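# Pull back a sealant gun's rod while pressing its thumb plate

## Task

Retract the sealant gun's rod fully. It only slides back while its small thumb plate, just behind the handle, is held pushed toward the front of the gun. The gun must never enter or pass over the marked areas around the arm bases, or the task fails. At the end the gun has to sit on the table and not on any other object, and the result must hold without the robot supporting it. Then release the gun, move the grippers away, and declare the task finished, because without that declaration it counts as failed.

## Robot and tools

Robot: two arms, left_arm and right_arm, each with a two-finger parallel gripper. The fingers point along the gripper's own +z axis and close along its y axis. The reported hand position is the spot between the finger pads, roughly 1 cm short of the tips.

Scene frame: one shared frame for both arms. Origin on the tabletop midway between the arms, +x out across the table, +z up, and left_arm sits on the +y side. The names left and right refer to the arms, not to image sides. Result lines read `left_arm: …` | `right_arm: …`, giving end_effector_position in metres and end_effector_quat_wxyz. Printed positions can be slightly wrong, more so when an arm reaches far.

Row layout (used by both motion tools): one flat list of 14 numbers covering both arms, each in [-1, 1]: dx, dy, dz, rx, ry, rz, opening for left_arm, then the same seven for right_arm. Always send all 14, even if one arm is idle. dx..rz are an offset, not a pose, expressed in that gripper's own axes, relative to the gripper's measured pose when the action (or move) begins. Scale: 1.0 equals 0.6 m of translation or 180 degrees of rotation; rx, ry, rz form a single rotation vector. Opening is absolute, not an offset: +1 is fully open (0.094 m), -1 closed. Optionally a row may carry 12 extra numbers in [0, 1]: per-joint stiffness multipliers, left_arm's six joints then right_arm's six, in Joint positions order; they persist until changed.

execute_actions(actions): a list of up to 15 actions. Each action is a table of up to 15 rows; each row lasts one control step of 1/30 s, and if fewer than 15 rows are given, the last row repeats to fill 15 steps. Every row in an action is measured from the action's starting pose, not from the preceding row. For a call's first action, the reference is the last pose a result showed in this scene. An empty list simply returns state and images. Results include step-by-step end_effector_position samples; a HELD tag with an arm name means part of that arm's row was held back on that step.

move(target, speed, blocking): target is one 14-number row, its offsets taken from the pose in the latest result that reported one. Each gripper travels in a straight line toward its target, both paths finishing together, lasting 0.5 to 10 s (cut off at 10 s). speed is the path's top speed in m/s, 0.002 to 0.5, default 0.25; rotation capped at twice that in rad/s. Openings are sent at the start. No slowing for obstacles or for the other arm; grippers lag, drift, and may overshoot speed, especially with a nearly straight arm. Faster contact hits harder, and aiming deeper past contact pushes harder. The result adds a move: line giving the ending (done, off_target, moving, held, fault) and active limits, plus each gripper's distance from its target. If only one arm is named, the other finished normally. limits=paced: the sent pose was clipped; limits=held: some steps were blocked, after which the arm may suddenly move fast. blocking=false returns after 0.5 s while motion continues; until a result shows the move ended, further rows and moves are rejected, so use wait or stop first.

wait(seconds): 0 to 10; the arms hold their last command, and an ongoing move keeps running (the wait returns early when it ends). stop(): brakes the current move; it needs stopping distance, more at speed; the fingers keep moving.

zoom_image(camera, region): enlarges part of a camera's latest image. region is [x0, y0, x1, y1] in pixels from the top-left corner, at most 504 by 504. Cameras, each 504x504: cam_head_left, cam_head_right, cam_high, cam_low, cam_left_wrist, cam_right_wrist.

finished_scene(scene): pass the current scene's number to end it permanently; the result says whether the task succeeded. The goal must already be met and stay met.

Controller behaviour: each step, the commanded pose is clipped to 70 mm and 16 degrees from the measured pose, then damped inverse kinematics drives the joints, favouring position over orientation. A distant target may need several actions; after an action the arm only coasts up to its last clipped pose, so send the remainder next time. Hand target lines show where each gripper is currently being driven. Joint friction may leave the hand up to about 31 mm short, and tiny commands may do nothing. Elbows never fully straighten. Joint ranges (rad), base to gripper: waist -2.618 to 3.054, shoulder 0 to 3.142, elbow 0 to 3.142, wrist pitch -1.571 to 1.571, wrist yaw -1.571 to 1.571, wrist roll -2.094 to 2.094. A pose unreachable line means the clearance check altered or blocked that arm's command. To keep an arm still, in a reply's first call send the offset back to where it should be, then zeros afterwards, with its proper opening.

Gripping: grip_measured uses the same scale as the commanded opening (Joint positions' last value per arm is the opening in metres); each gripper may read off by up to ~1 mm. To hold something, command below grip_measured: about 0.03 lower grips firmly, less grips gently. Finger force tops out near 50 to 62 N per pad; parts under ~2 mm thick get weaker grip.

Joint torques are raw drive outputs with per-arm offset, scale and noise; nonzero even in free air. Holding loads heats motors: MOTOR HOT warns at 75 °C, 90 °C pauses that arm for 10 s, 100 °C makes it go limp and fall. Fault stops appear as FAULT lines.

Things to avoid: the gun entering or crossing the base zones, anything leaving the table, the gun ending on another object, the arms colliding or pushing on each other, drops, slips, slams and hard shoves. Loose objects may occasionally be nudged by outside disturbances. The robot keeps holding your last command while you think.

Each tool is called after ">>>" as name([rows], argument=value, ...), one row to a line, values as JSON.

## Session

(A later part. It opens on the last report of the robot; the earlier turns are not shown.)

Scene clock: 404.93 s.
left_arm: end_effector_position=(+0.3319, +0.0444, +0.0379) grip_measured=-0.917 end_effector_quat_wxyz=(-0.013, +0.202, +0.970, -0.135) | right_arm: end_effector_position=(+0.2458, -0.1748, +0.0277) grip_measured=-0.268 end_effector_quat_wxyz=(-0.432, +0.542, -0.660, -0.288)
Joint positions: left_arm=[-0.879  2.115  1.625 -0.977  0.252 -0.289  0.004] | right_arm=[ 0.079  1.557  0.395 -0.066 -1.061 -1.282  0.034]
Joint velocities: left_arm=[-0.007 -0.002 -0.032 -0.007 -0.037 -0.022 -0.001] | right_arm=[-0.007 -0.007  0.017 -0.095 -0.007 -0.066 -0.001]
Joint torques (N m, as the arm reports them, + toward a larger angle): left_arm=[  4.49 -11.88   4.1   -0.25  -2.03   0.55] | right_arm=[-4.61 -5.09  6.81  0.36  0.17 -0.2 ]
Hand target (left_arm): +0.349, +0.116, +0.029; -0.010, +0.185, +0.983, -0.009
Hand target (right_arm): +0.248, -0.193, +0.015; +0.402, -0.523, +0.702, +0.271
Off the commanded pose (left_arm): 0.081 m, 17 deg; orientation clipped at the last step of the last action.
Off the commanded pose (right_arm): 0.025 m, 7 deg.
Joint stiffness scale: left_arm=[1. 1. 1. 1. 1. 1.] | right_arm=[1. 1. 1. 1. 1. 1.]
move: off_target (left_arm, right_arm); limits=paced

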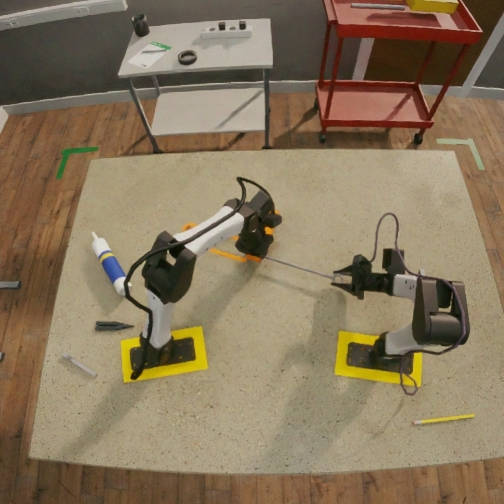

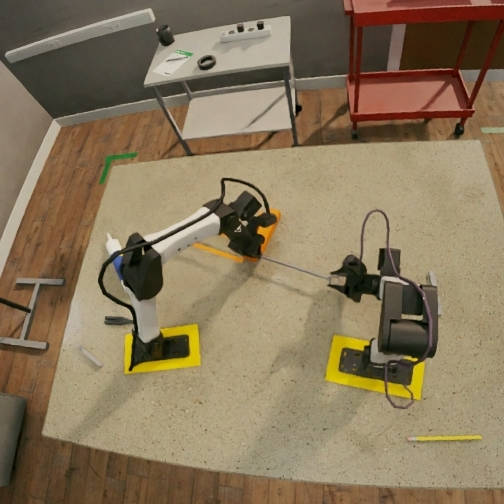

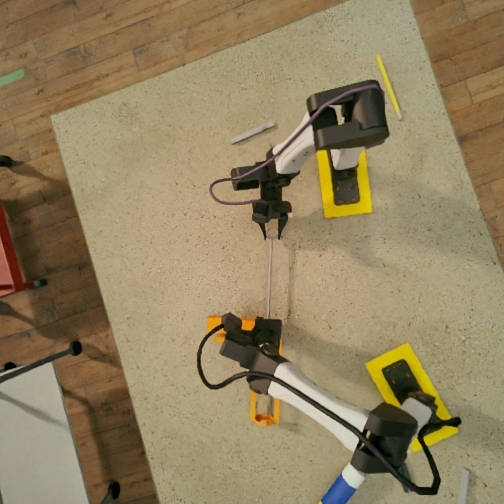

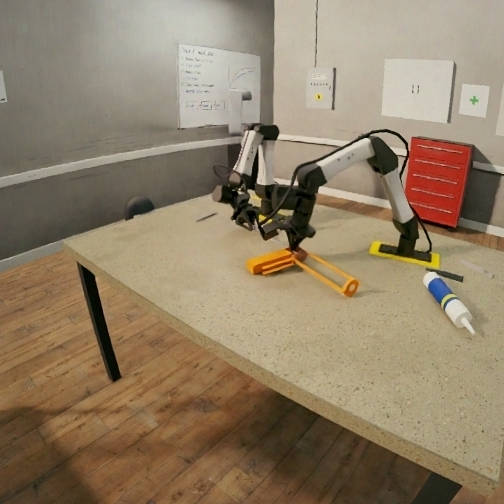

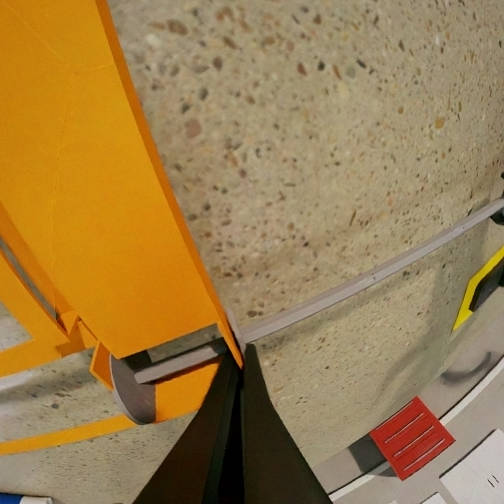

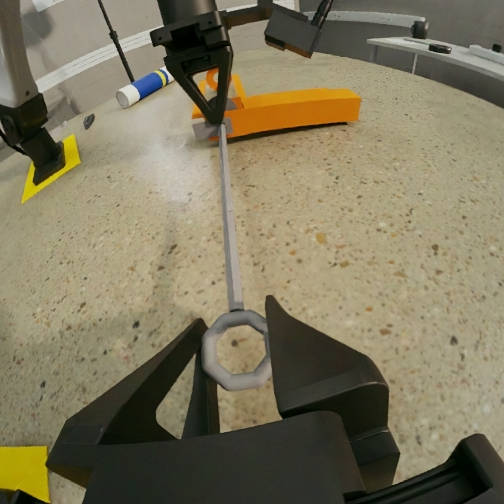

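>>> move(target=[0,0,0,0,0,0,-1, 0,0,0,0,0,0,-0.6], speed=0.04)

>>> move(target=[0,0,0,0,0,0,-1, 0,0,0,0,0,0,0.7], speed=0.04)

>>> move(target=[0,0.03,0.02,-0.09,0,0,-1, -0.05,0,-0.1,0,0,0,0.7], speed=0.06)

Scene clock: 410.90 s.
left_arm: end_effector_position=(+0.3303, +0.0415, +0.0384) grip_measured=-0.917 end_effector_quat_wxyz=(-0.015, +0.199, +0.970, -0.140) | right_arm: end_effector_position=(+0.2453, -0.1744, +0.0278) grip_measured=-0.269 end_effector_quat_wxyz=(-0.433, +0.543, -0.659, -0.289)
Joint positions: left_arm=[-0.883  2.115  1.625 -0.973  0.263 -0.299  0.004] | right_arm=[ 0.08   1.557  0.395 -0.069 -1.062 -1.287  0.034]
Joint velocities: left_arm=[-0.002  0.012  0.007  0.022 -0.037  0.007 -0.   ] | right_arm=[-0.007 -0.012 -0.002 -0.037  0.037 -0.066 -0.001]
Joint torques (N m, as the arm reports them, + toward a larger angle): left_arm=[  0.25 -10.87   6.39   0.58   0.03   0.23] | right_arm=[-0.02 -5.97  5.38  1.11 -0.41 -0.11]
Hand target (left_arm): +0.332, +0.044, +0.038; -0.013, +0.202, +0.970, -0.135
Hand target (right_arm): +0.246, -0.175, +0.028; +0.432, -0.542, +0.660, +0.288
Off the commanded pose (left_arm): 0.003 m, 1 deg.
Off the commanded pose (right_arm): 0.001 m, 0 deg.
Joint stiffness scale: left_arm=[1. 1. 1. 1. 1. 1.] | right_arm=[1. 1. 1. 1. 1. 1.]
move: done

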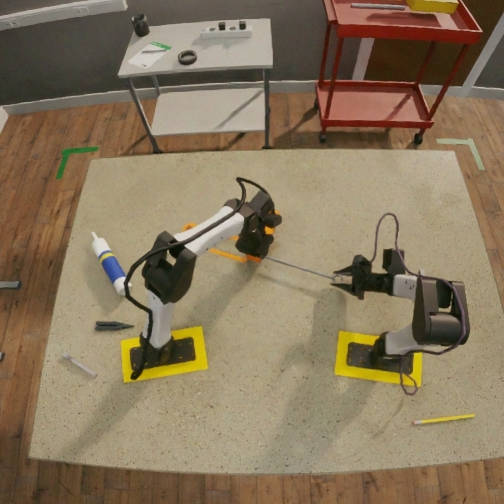

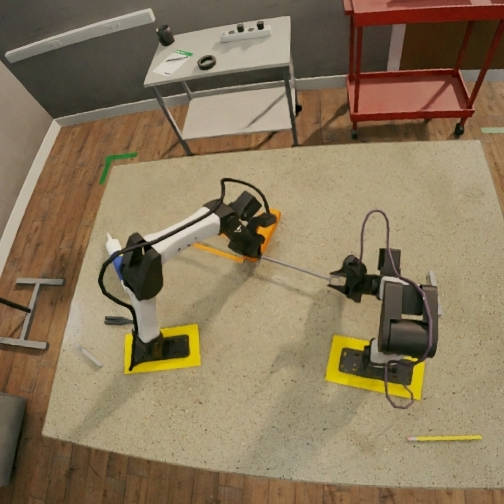

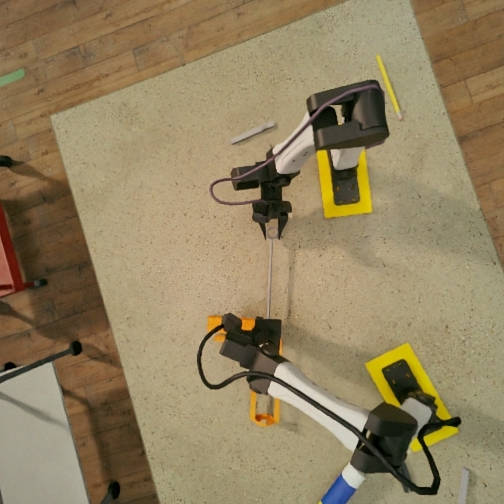

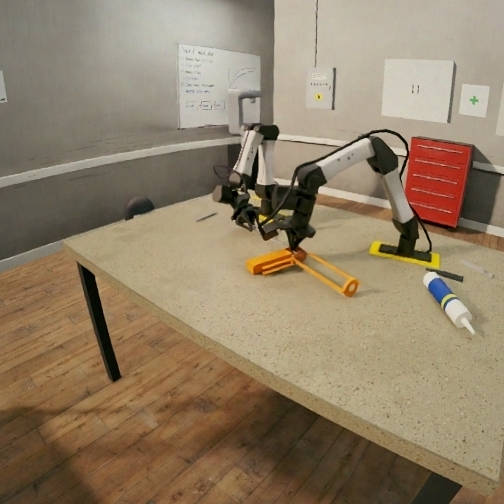

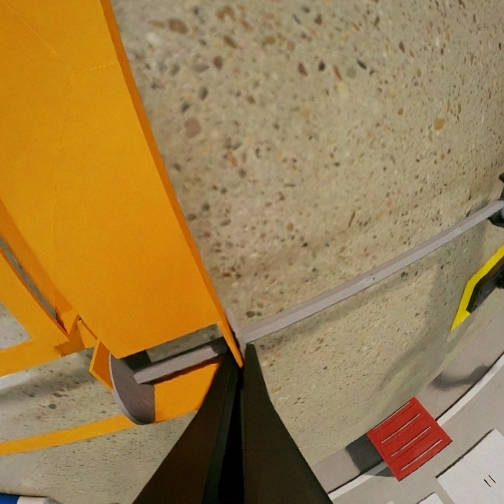

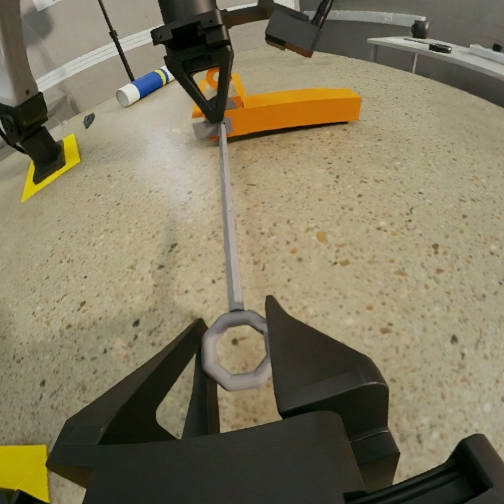

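Scene clock: 411.40 s.
left_arm: end_effector_position=(+0.3289, +0.0464, +0.0320) grip_measured=-0.917 end_effector_quat_wxyz=(-0.023, +0.197, +0.972, -0.127) | right_arm: end_effector_position=(+0.2453, -0.1744, +0.0278) grip_measured=+0.698 end_effector_quat_wxyz=(-0.433, +0.543, -0.659, -0.289)
Joint positions: left_arm=[-0.883  2.128  1.625 -0.987  0.246 -0.3    0.004] | right_arm=[ 0.08   1.557  0.395 -0.069 -1.062 -1.287  0.08 ]
Joint velocities: left_arm=[-0.012  0.012 -0.002 -0.007 -0.066 -0.037  0.   ] | right_arm=[ 0.012  0.007  0.002  0.022 -0.037 -0.007  0.001]
Joint torques (N m, as the arm reports them, + toward a larger angle): left_arm=[  0.03 -12.03   6.36   0.69   0.27   0.14] | right_arm=[ 0.01 -6.03  5.35  1.1  -0.41 -0.16]
Hand target (left_arm): +0.330, +0.042, +0.038; -0.015, +0.199, +0.970, -0.140
Hand target (right_arm): +0.245, -0.174, +0.028; +0.433, -0.543, +0.659, +0.289
Off the commanded pose (left_arm): 0.008 m, 2 deg.
Off the commanded pose (right_arm): 0.000 m, 0 deg.
Joint stiffness scale: left_arm=[1. 1. 1. 1. 1. 1.] | right_arm=[1. 1. 1. 1. 1. 1.]
move: done

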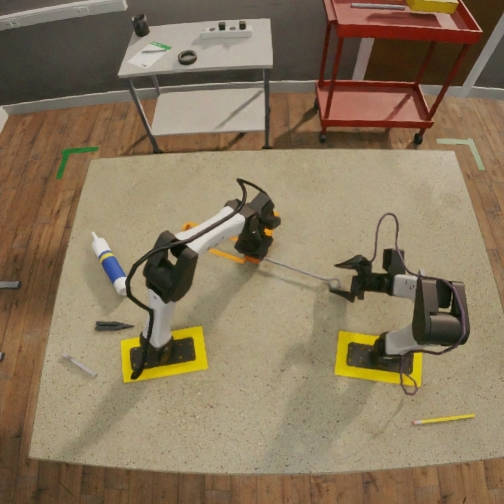

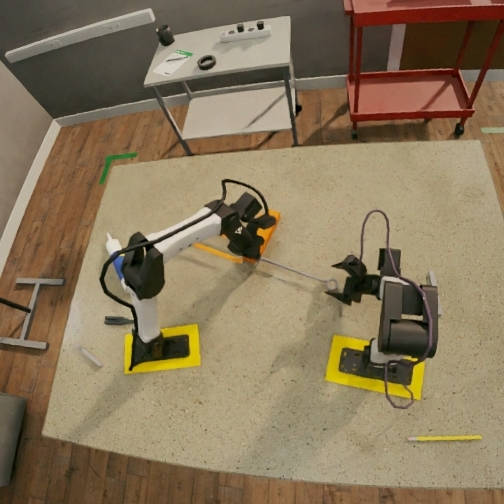

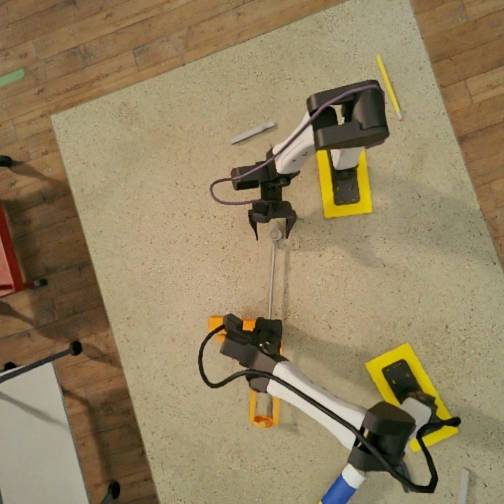

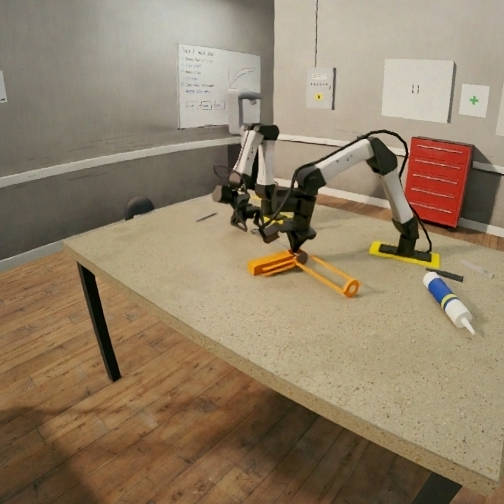

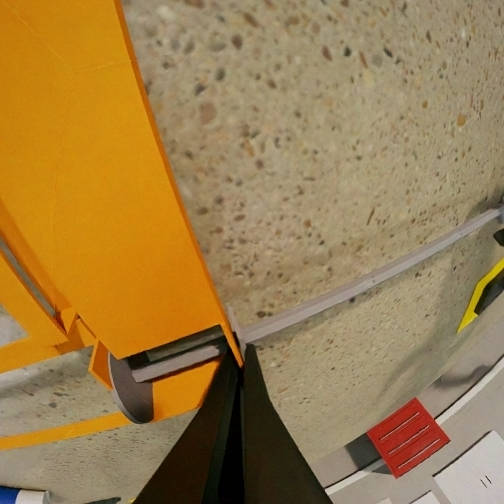

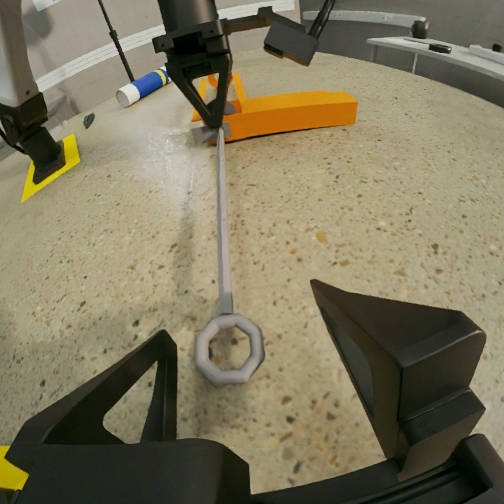

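Scene clock: 414.23 s.
left_arm: end_effector_position=(+0.3286, +0.0486, +0.0278) grip_measured=-0.917 end_effector_quat_wxyz=(+0.005, +0.201, +0.979, -0.027) | right_arm: end_effector_position=(+0.2266, -0.2068, +0.0748) grip_measured=+0.698 end_effector_quat_wxyz=(-0.429, +0.538, -0.662, -0.297)
Joint positions: left_arm=[-0.962  2.167  1.692 -1.058  0.041 -0.364  0.004] | right_arm=[-0.111  1.423  0.558 -0.74  -1.097 -1.687  0.08 ]
Joint velocities: left_arm=[-0.002 -0.002  0.007 -0.037  0.037 -0.007 -0.   ] | right_arm=[ 0.002 -0.012 -0.012 -0.066  0.022 -0.051 -0.   ]
Joint torques (N m, as the arm reports them, + toward a larger angle): left_arm=[ 0.13 -8.49  6.97  0.36 -0.62  0.09] | right_arm=[-0.79 -6.57  7.88  0.17 -0.5  -0.25]
Hand target (left_arm): +0.334, +0.059, +0.017; +0.007, +0.199, +0.980, +0.010
Hand target (right_arm): +0.231, -0.209, +0.083; +0.436, -0.541, +0.658, +0.289
Off the commanded pose (left_arm): 0.017 m, 4 deg.
Off the commanded pose (right_arm): 0.010 m, 1 deg.
Joint stiffness scale: left_arm=[1. 1. 1. 1. 1. 1.] | right_arm=[1. 1. 1. 1. 1. 1.]
move: off_target (left_arm)

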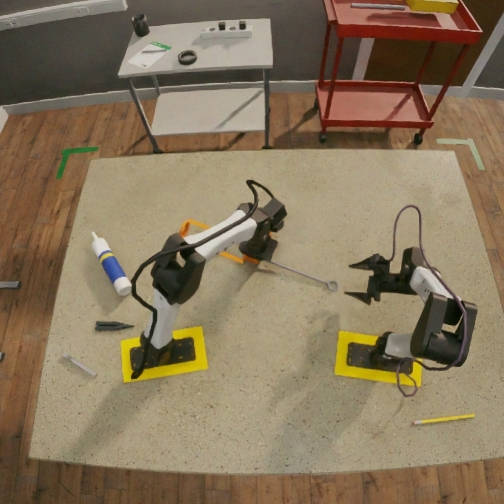

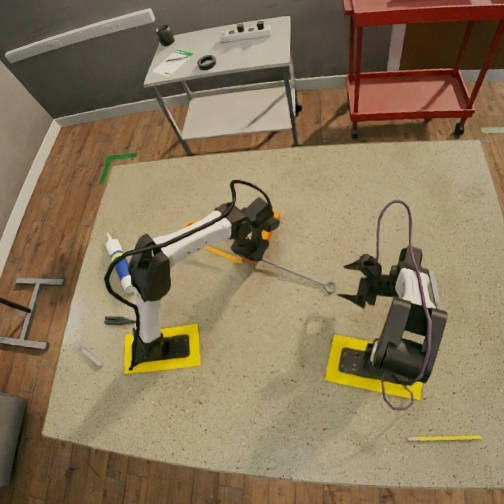

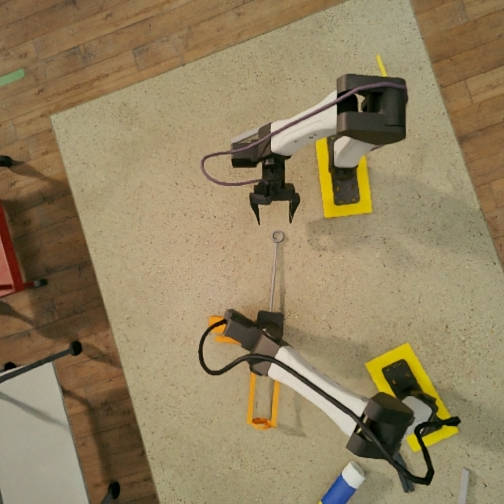

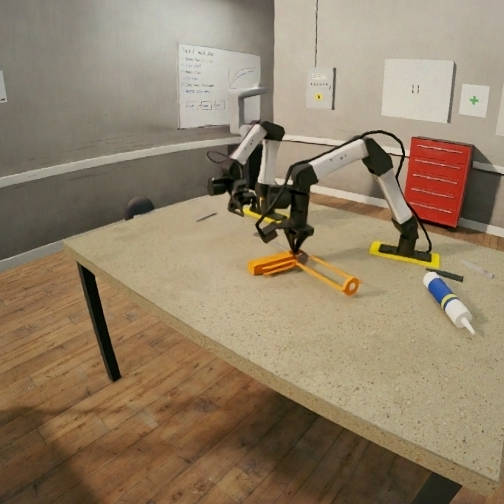

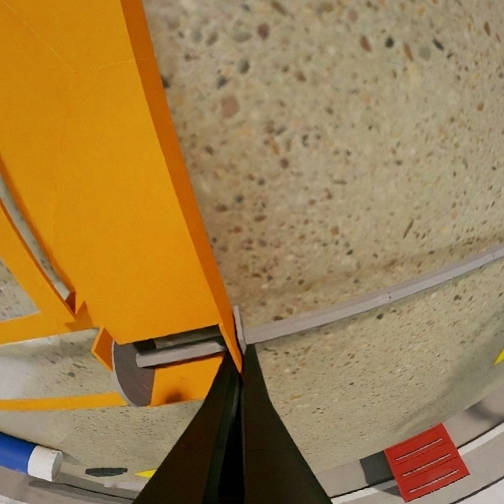

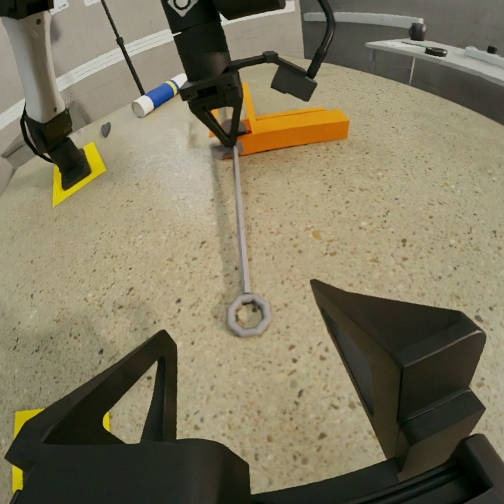

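>>> move(target=[0,0,-0.005,0,0,0,-0.4, 0,0,0,0,0,0,0.7], speed=0.04)

>>> move(target=[0.05,0.05,-0.2,0,0,0,-0.4, -0.05,0,-0.05,0,0,0,0.7], speed=0.12)

Scene clock: 419.63 s.
left_arm: end_effector_position=(+0.3275, +0.0456, +0.0290) grip_measured=-0.403 end_effector_quat_wxyz=(+0.004, +0.202, +0.979, -0.035) | right_arm: end_effector_position=(+0.2262, -0.2067, +0.0749) grip_measured=+0.698 end_effector_quat_wxyz=(-0.429, +0.539, -0.662, -0.297)
Joint positions: left_arm=[-0.963  2.164  1.692 -1.054  0.054 -0.364  0.028] | right_arm=[-0.111  1.423  0.559 -0.744 -1.097 -1.69   0.08 ]
Joint velocities: left_arm=[ 0.002 -0.007 -0.002  0.022 -0.051  0.022  0.   ] | right_arm=[-0.017  0.007  0.012 -0.022 -0.022 -0.022  0.   ]
Joint torques (N m, as the arm reports them, + toward a larger angle): left_arm=[  0.12 -11.23   6.83   0.36  -0.13   0.13] | right_arm=[ 0.03 -5.13  6.11  0.41 -0.45 -0.13]
Hand target (left_arm): +0.329, +0.049, +0.031; +0.005, +0.201, +0.979, -0.027
Hand target (right_arm): +0.227, -0.207, +0.075; +0.429, -0.538, +0.662, +0.297
Off the commanded pose (left_arm): 0.004 m, 1 deg.
Off the commanded pose (right_arm): 0.000 m, 0 deg.
Joint stiffness scale: left_arm=[1. 1. 1. 1. 1. 1.] | right_arm=[1. 1. 1. 1. 1. 1.]
move: done

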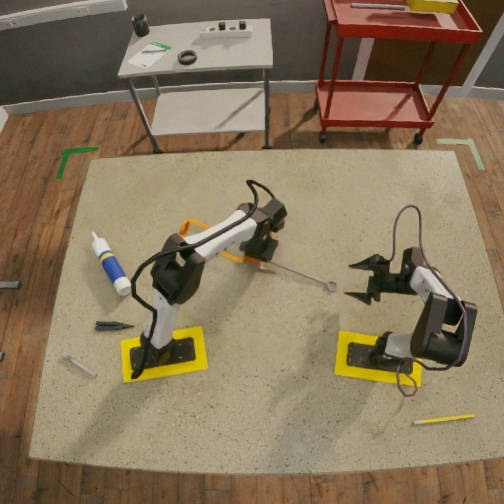

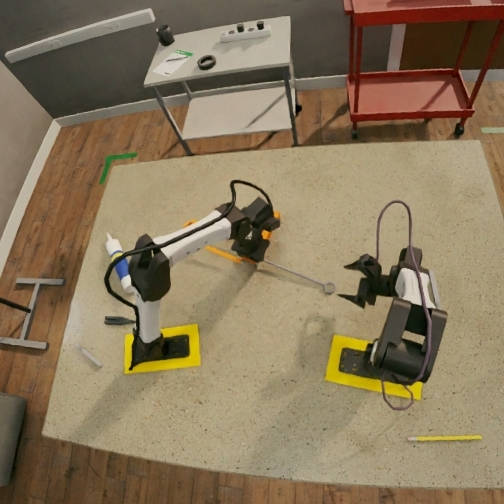

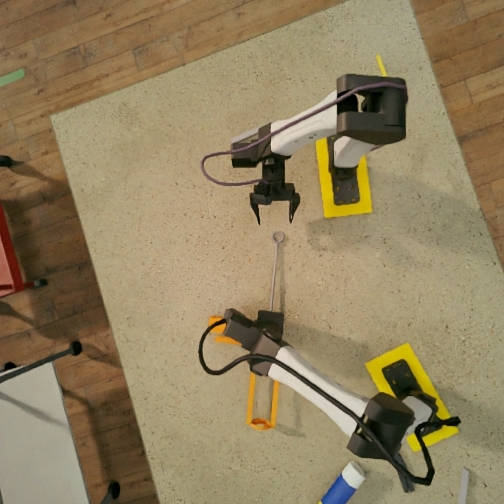

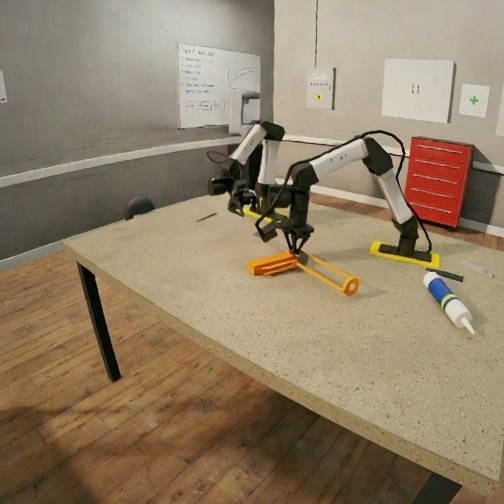

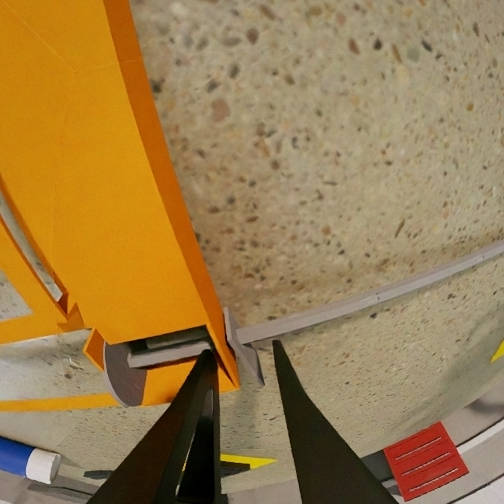

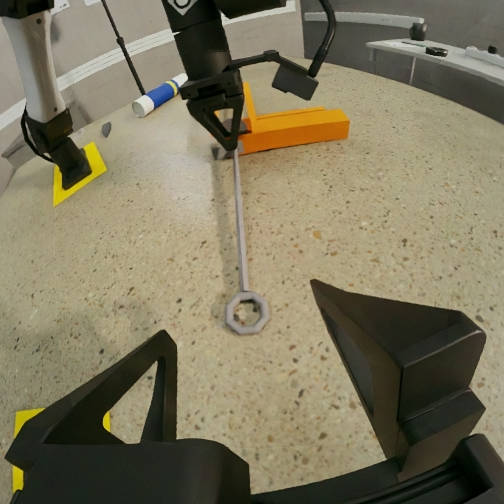

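Scene clock: 421.27 s.
left_arm: end_effector_position=(+0.3110, +0.0916, +0.1359) grip_measured=-0.402 end_effector_quat_wxyz=(-0.005, +0.204, +0.979, -0.029) | right_arm: end_effector_position=(+0.2171, -0.2145, +0.1084) grip_measured=+0.698 end_effector_quat_wxyz=(-0.425, +0.533, -0.664, -0.308)
Joint positions: left_arm=[-0.906  1.978  1.839 -1.412  0.055 -0.302  0.028] | right_arm=[-0.171  1.371  0.662 -1.044 -1.097 -1.825  0.08 ]
Joint velocities: left_arm=[ 0.007  0.007  0.002  0.022 -0.066 -0.007 -0.001] | right_arm=[ 0.007  0.002 -0.017 -0.066  0.11  -0.037 -0.   ]
Joint torques (N m, as the arm reports them, + toward a larger angle): left_arm=[  0.71 -10.55   7.88   0.32   0.03   0.19] | right_arm=[-0.71 -6.28  8.26 -0.12 -0.41 -0.23]
Hand target (left_arm): +0.314, +0.094, +0.146; +0.004, +0.202, +0.979, -0.035
Hand target (right_arm): +0.220, -0.218, +0.115; +0.430, -0.538, +0.662, +0.297
Off the commanded pose (left_arm): 0.010 m, 1 deg.
Off the commanded pose (right_arm): 0.009 m, 1 deg.
Joint stiffness scale: left_arm=[1. 1. 1. 1. 1. 1.] | right_arm=[1. 1. 1. 1. 1. 1.]
move: done

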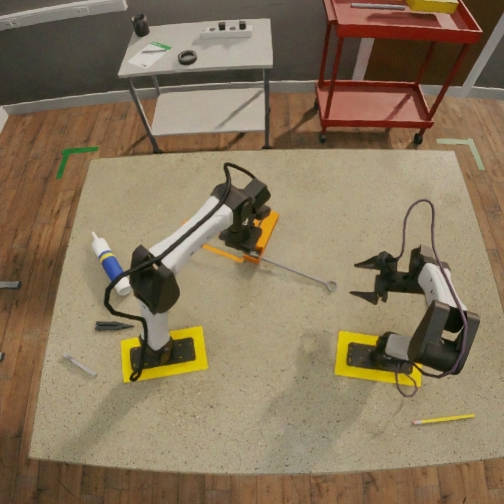

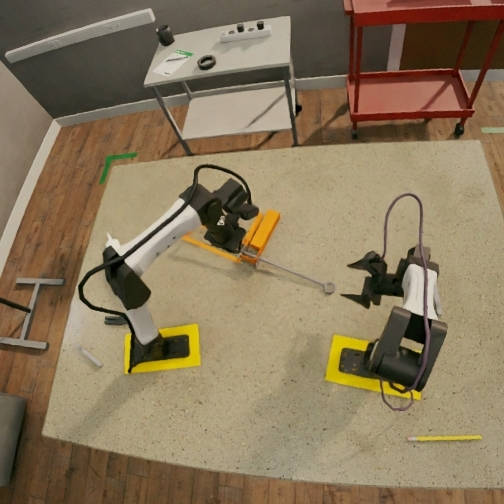

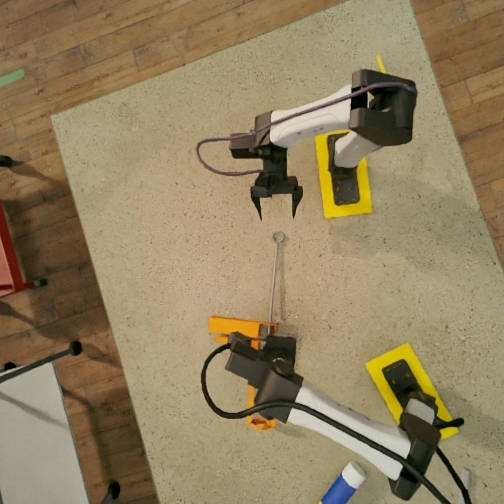

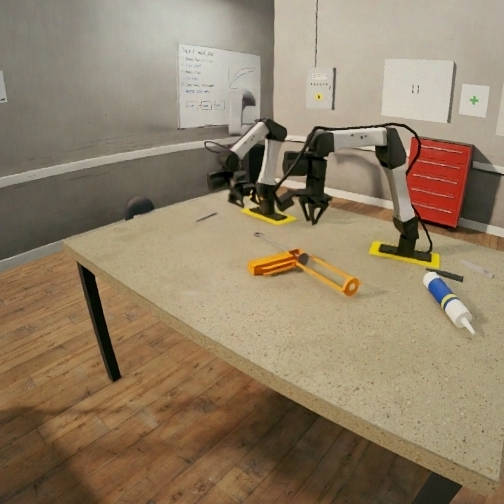

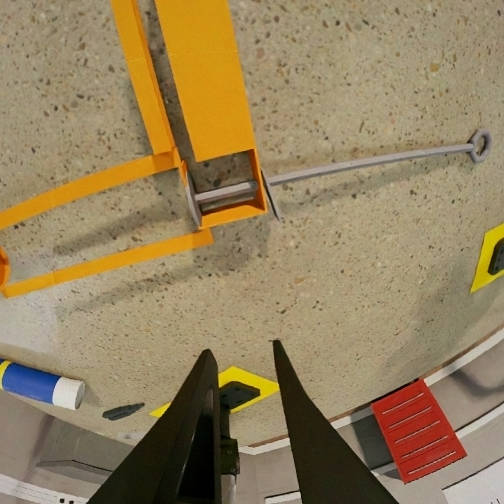

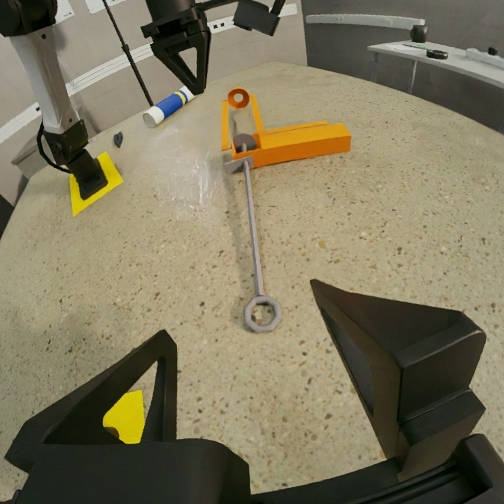

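>>> execute_actions(actions=[])

Scene clock: 432.53 s.
left_arm: end_effector_position=(+0.3107, +0.0918, +0.1359) grip_measured=-0.402 end_effector_quat_wxyz=(-0.005, +0.204, +0.978, -0.029) | right_arm: end_effector_position=(+0.2167, -0.2144, +0.1084) grip_measured=+0.698 end_effector_quat_wxyz=(-0.425, +0.533, -0.663, -0.308)
Joint positions: left_arm=[-0.906  1.978  1.839 -1.414  0.055 -0.302  0.028] | right_arm=[-0.171  1.371  0.662 -1.047 -1.097 -1.827  0.08 ]
Joint velocities: left_arm=[ 0.002 -0.017 -0.012  0.007  0.007 -0.081 -0.   ] | right_arm=[-0.002 -0.007  0.022  0.037 -0.037 -0.066  0.001]
Joint torques (N m, as the arm reports them, + toward a larger angle): left_arm=[  0.71 -10.52   8.     0.33   0.03   0.17] | right_arm=[-0.78 -6.28  8.25 -0.12 -0.42 -0.25]
Hand target (left_arm): +0.314, +0.094, +0.146; +0.004, +0.202, +0.979, -0.035
Hand target (right_arm): +0.220, -0.218, +0.115; +0.430, -0.538, +0.662, +0.297
Off the commanded pose (left_arm): 0.010 m, 1 deg.
Off the commanded pose (right_arm): 0.009 m, 2 deg.
Joint stiffness scale: left_arm=[1. 1. 1. 1. 1. 1.] | right_arm=[1. 1. 1. 1. 1. 1.]

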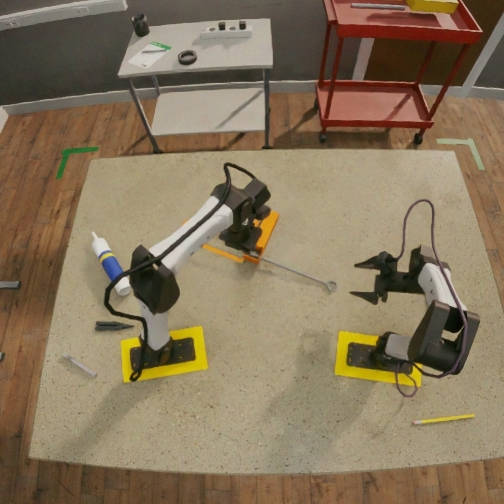

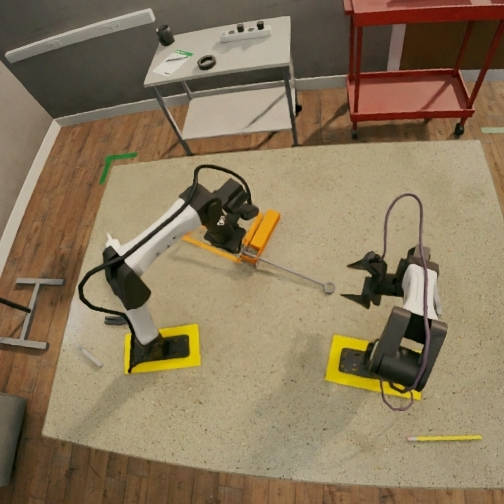

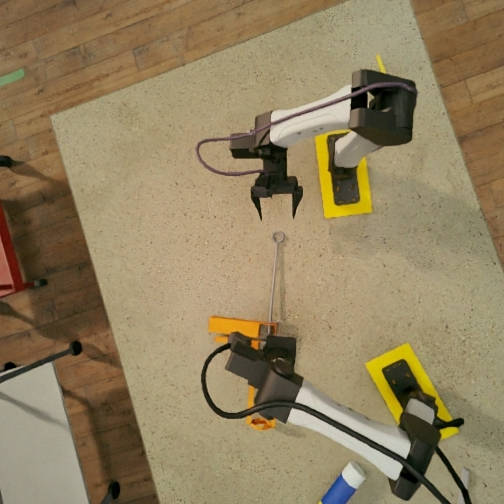

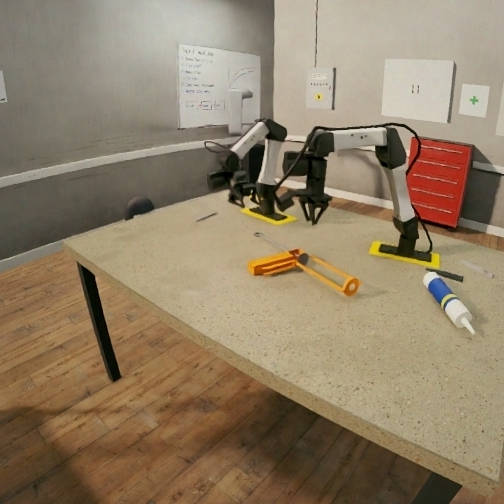

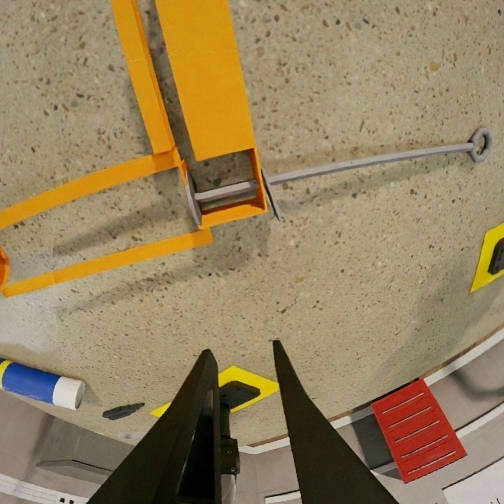

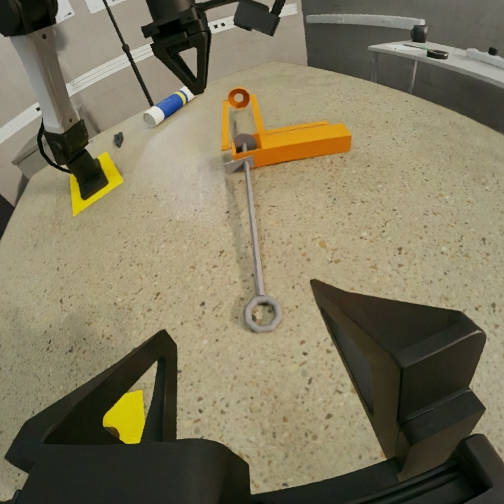

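Done — the rod is fully back, gun on the table, arms clear.

>>> finished_scene(scene=1)

The scene is finished: the task was done.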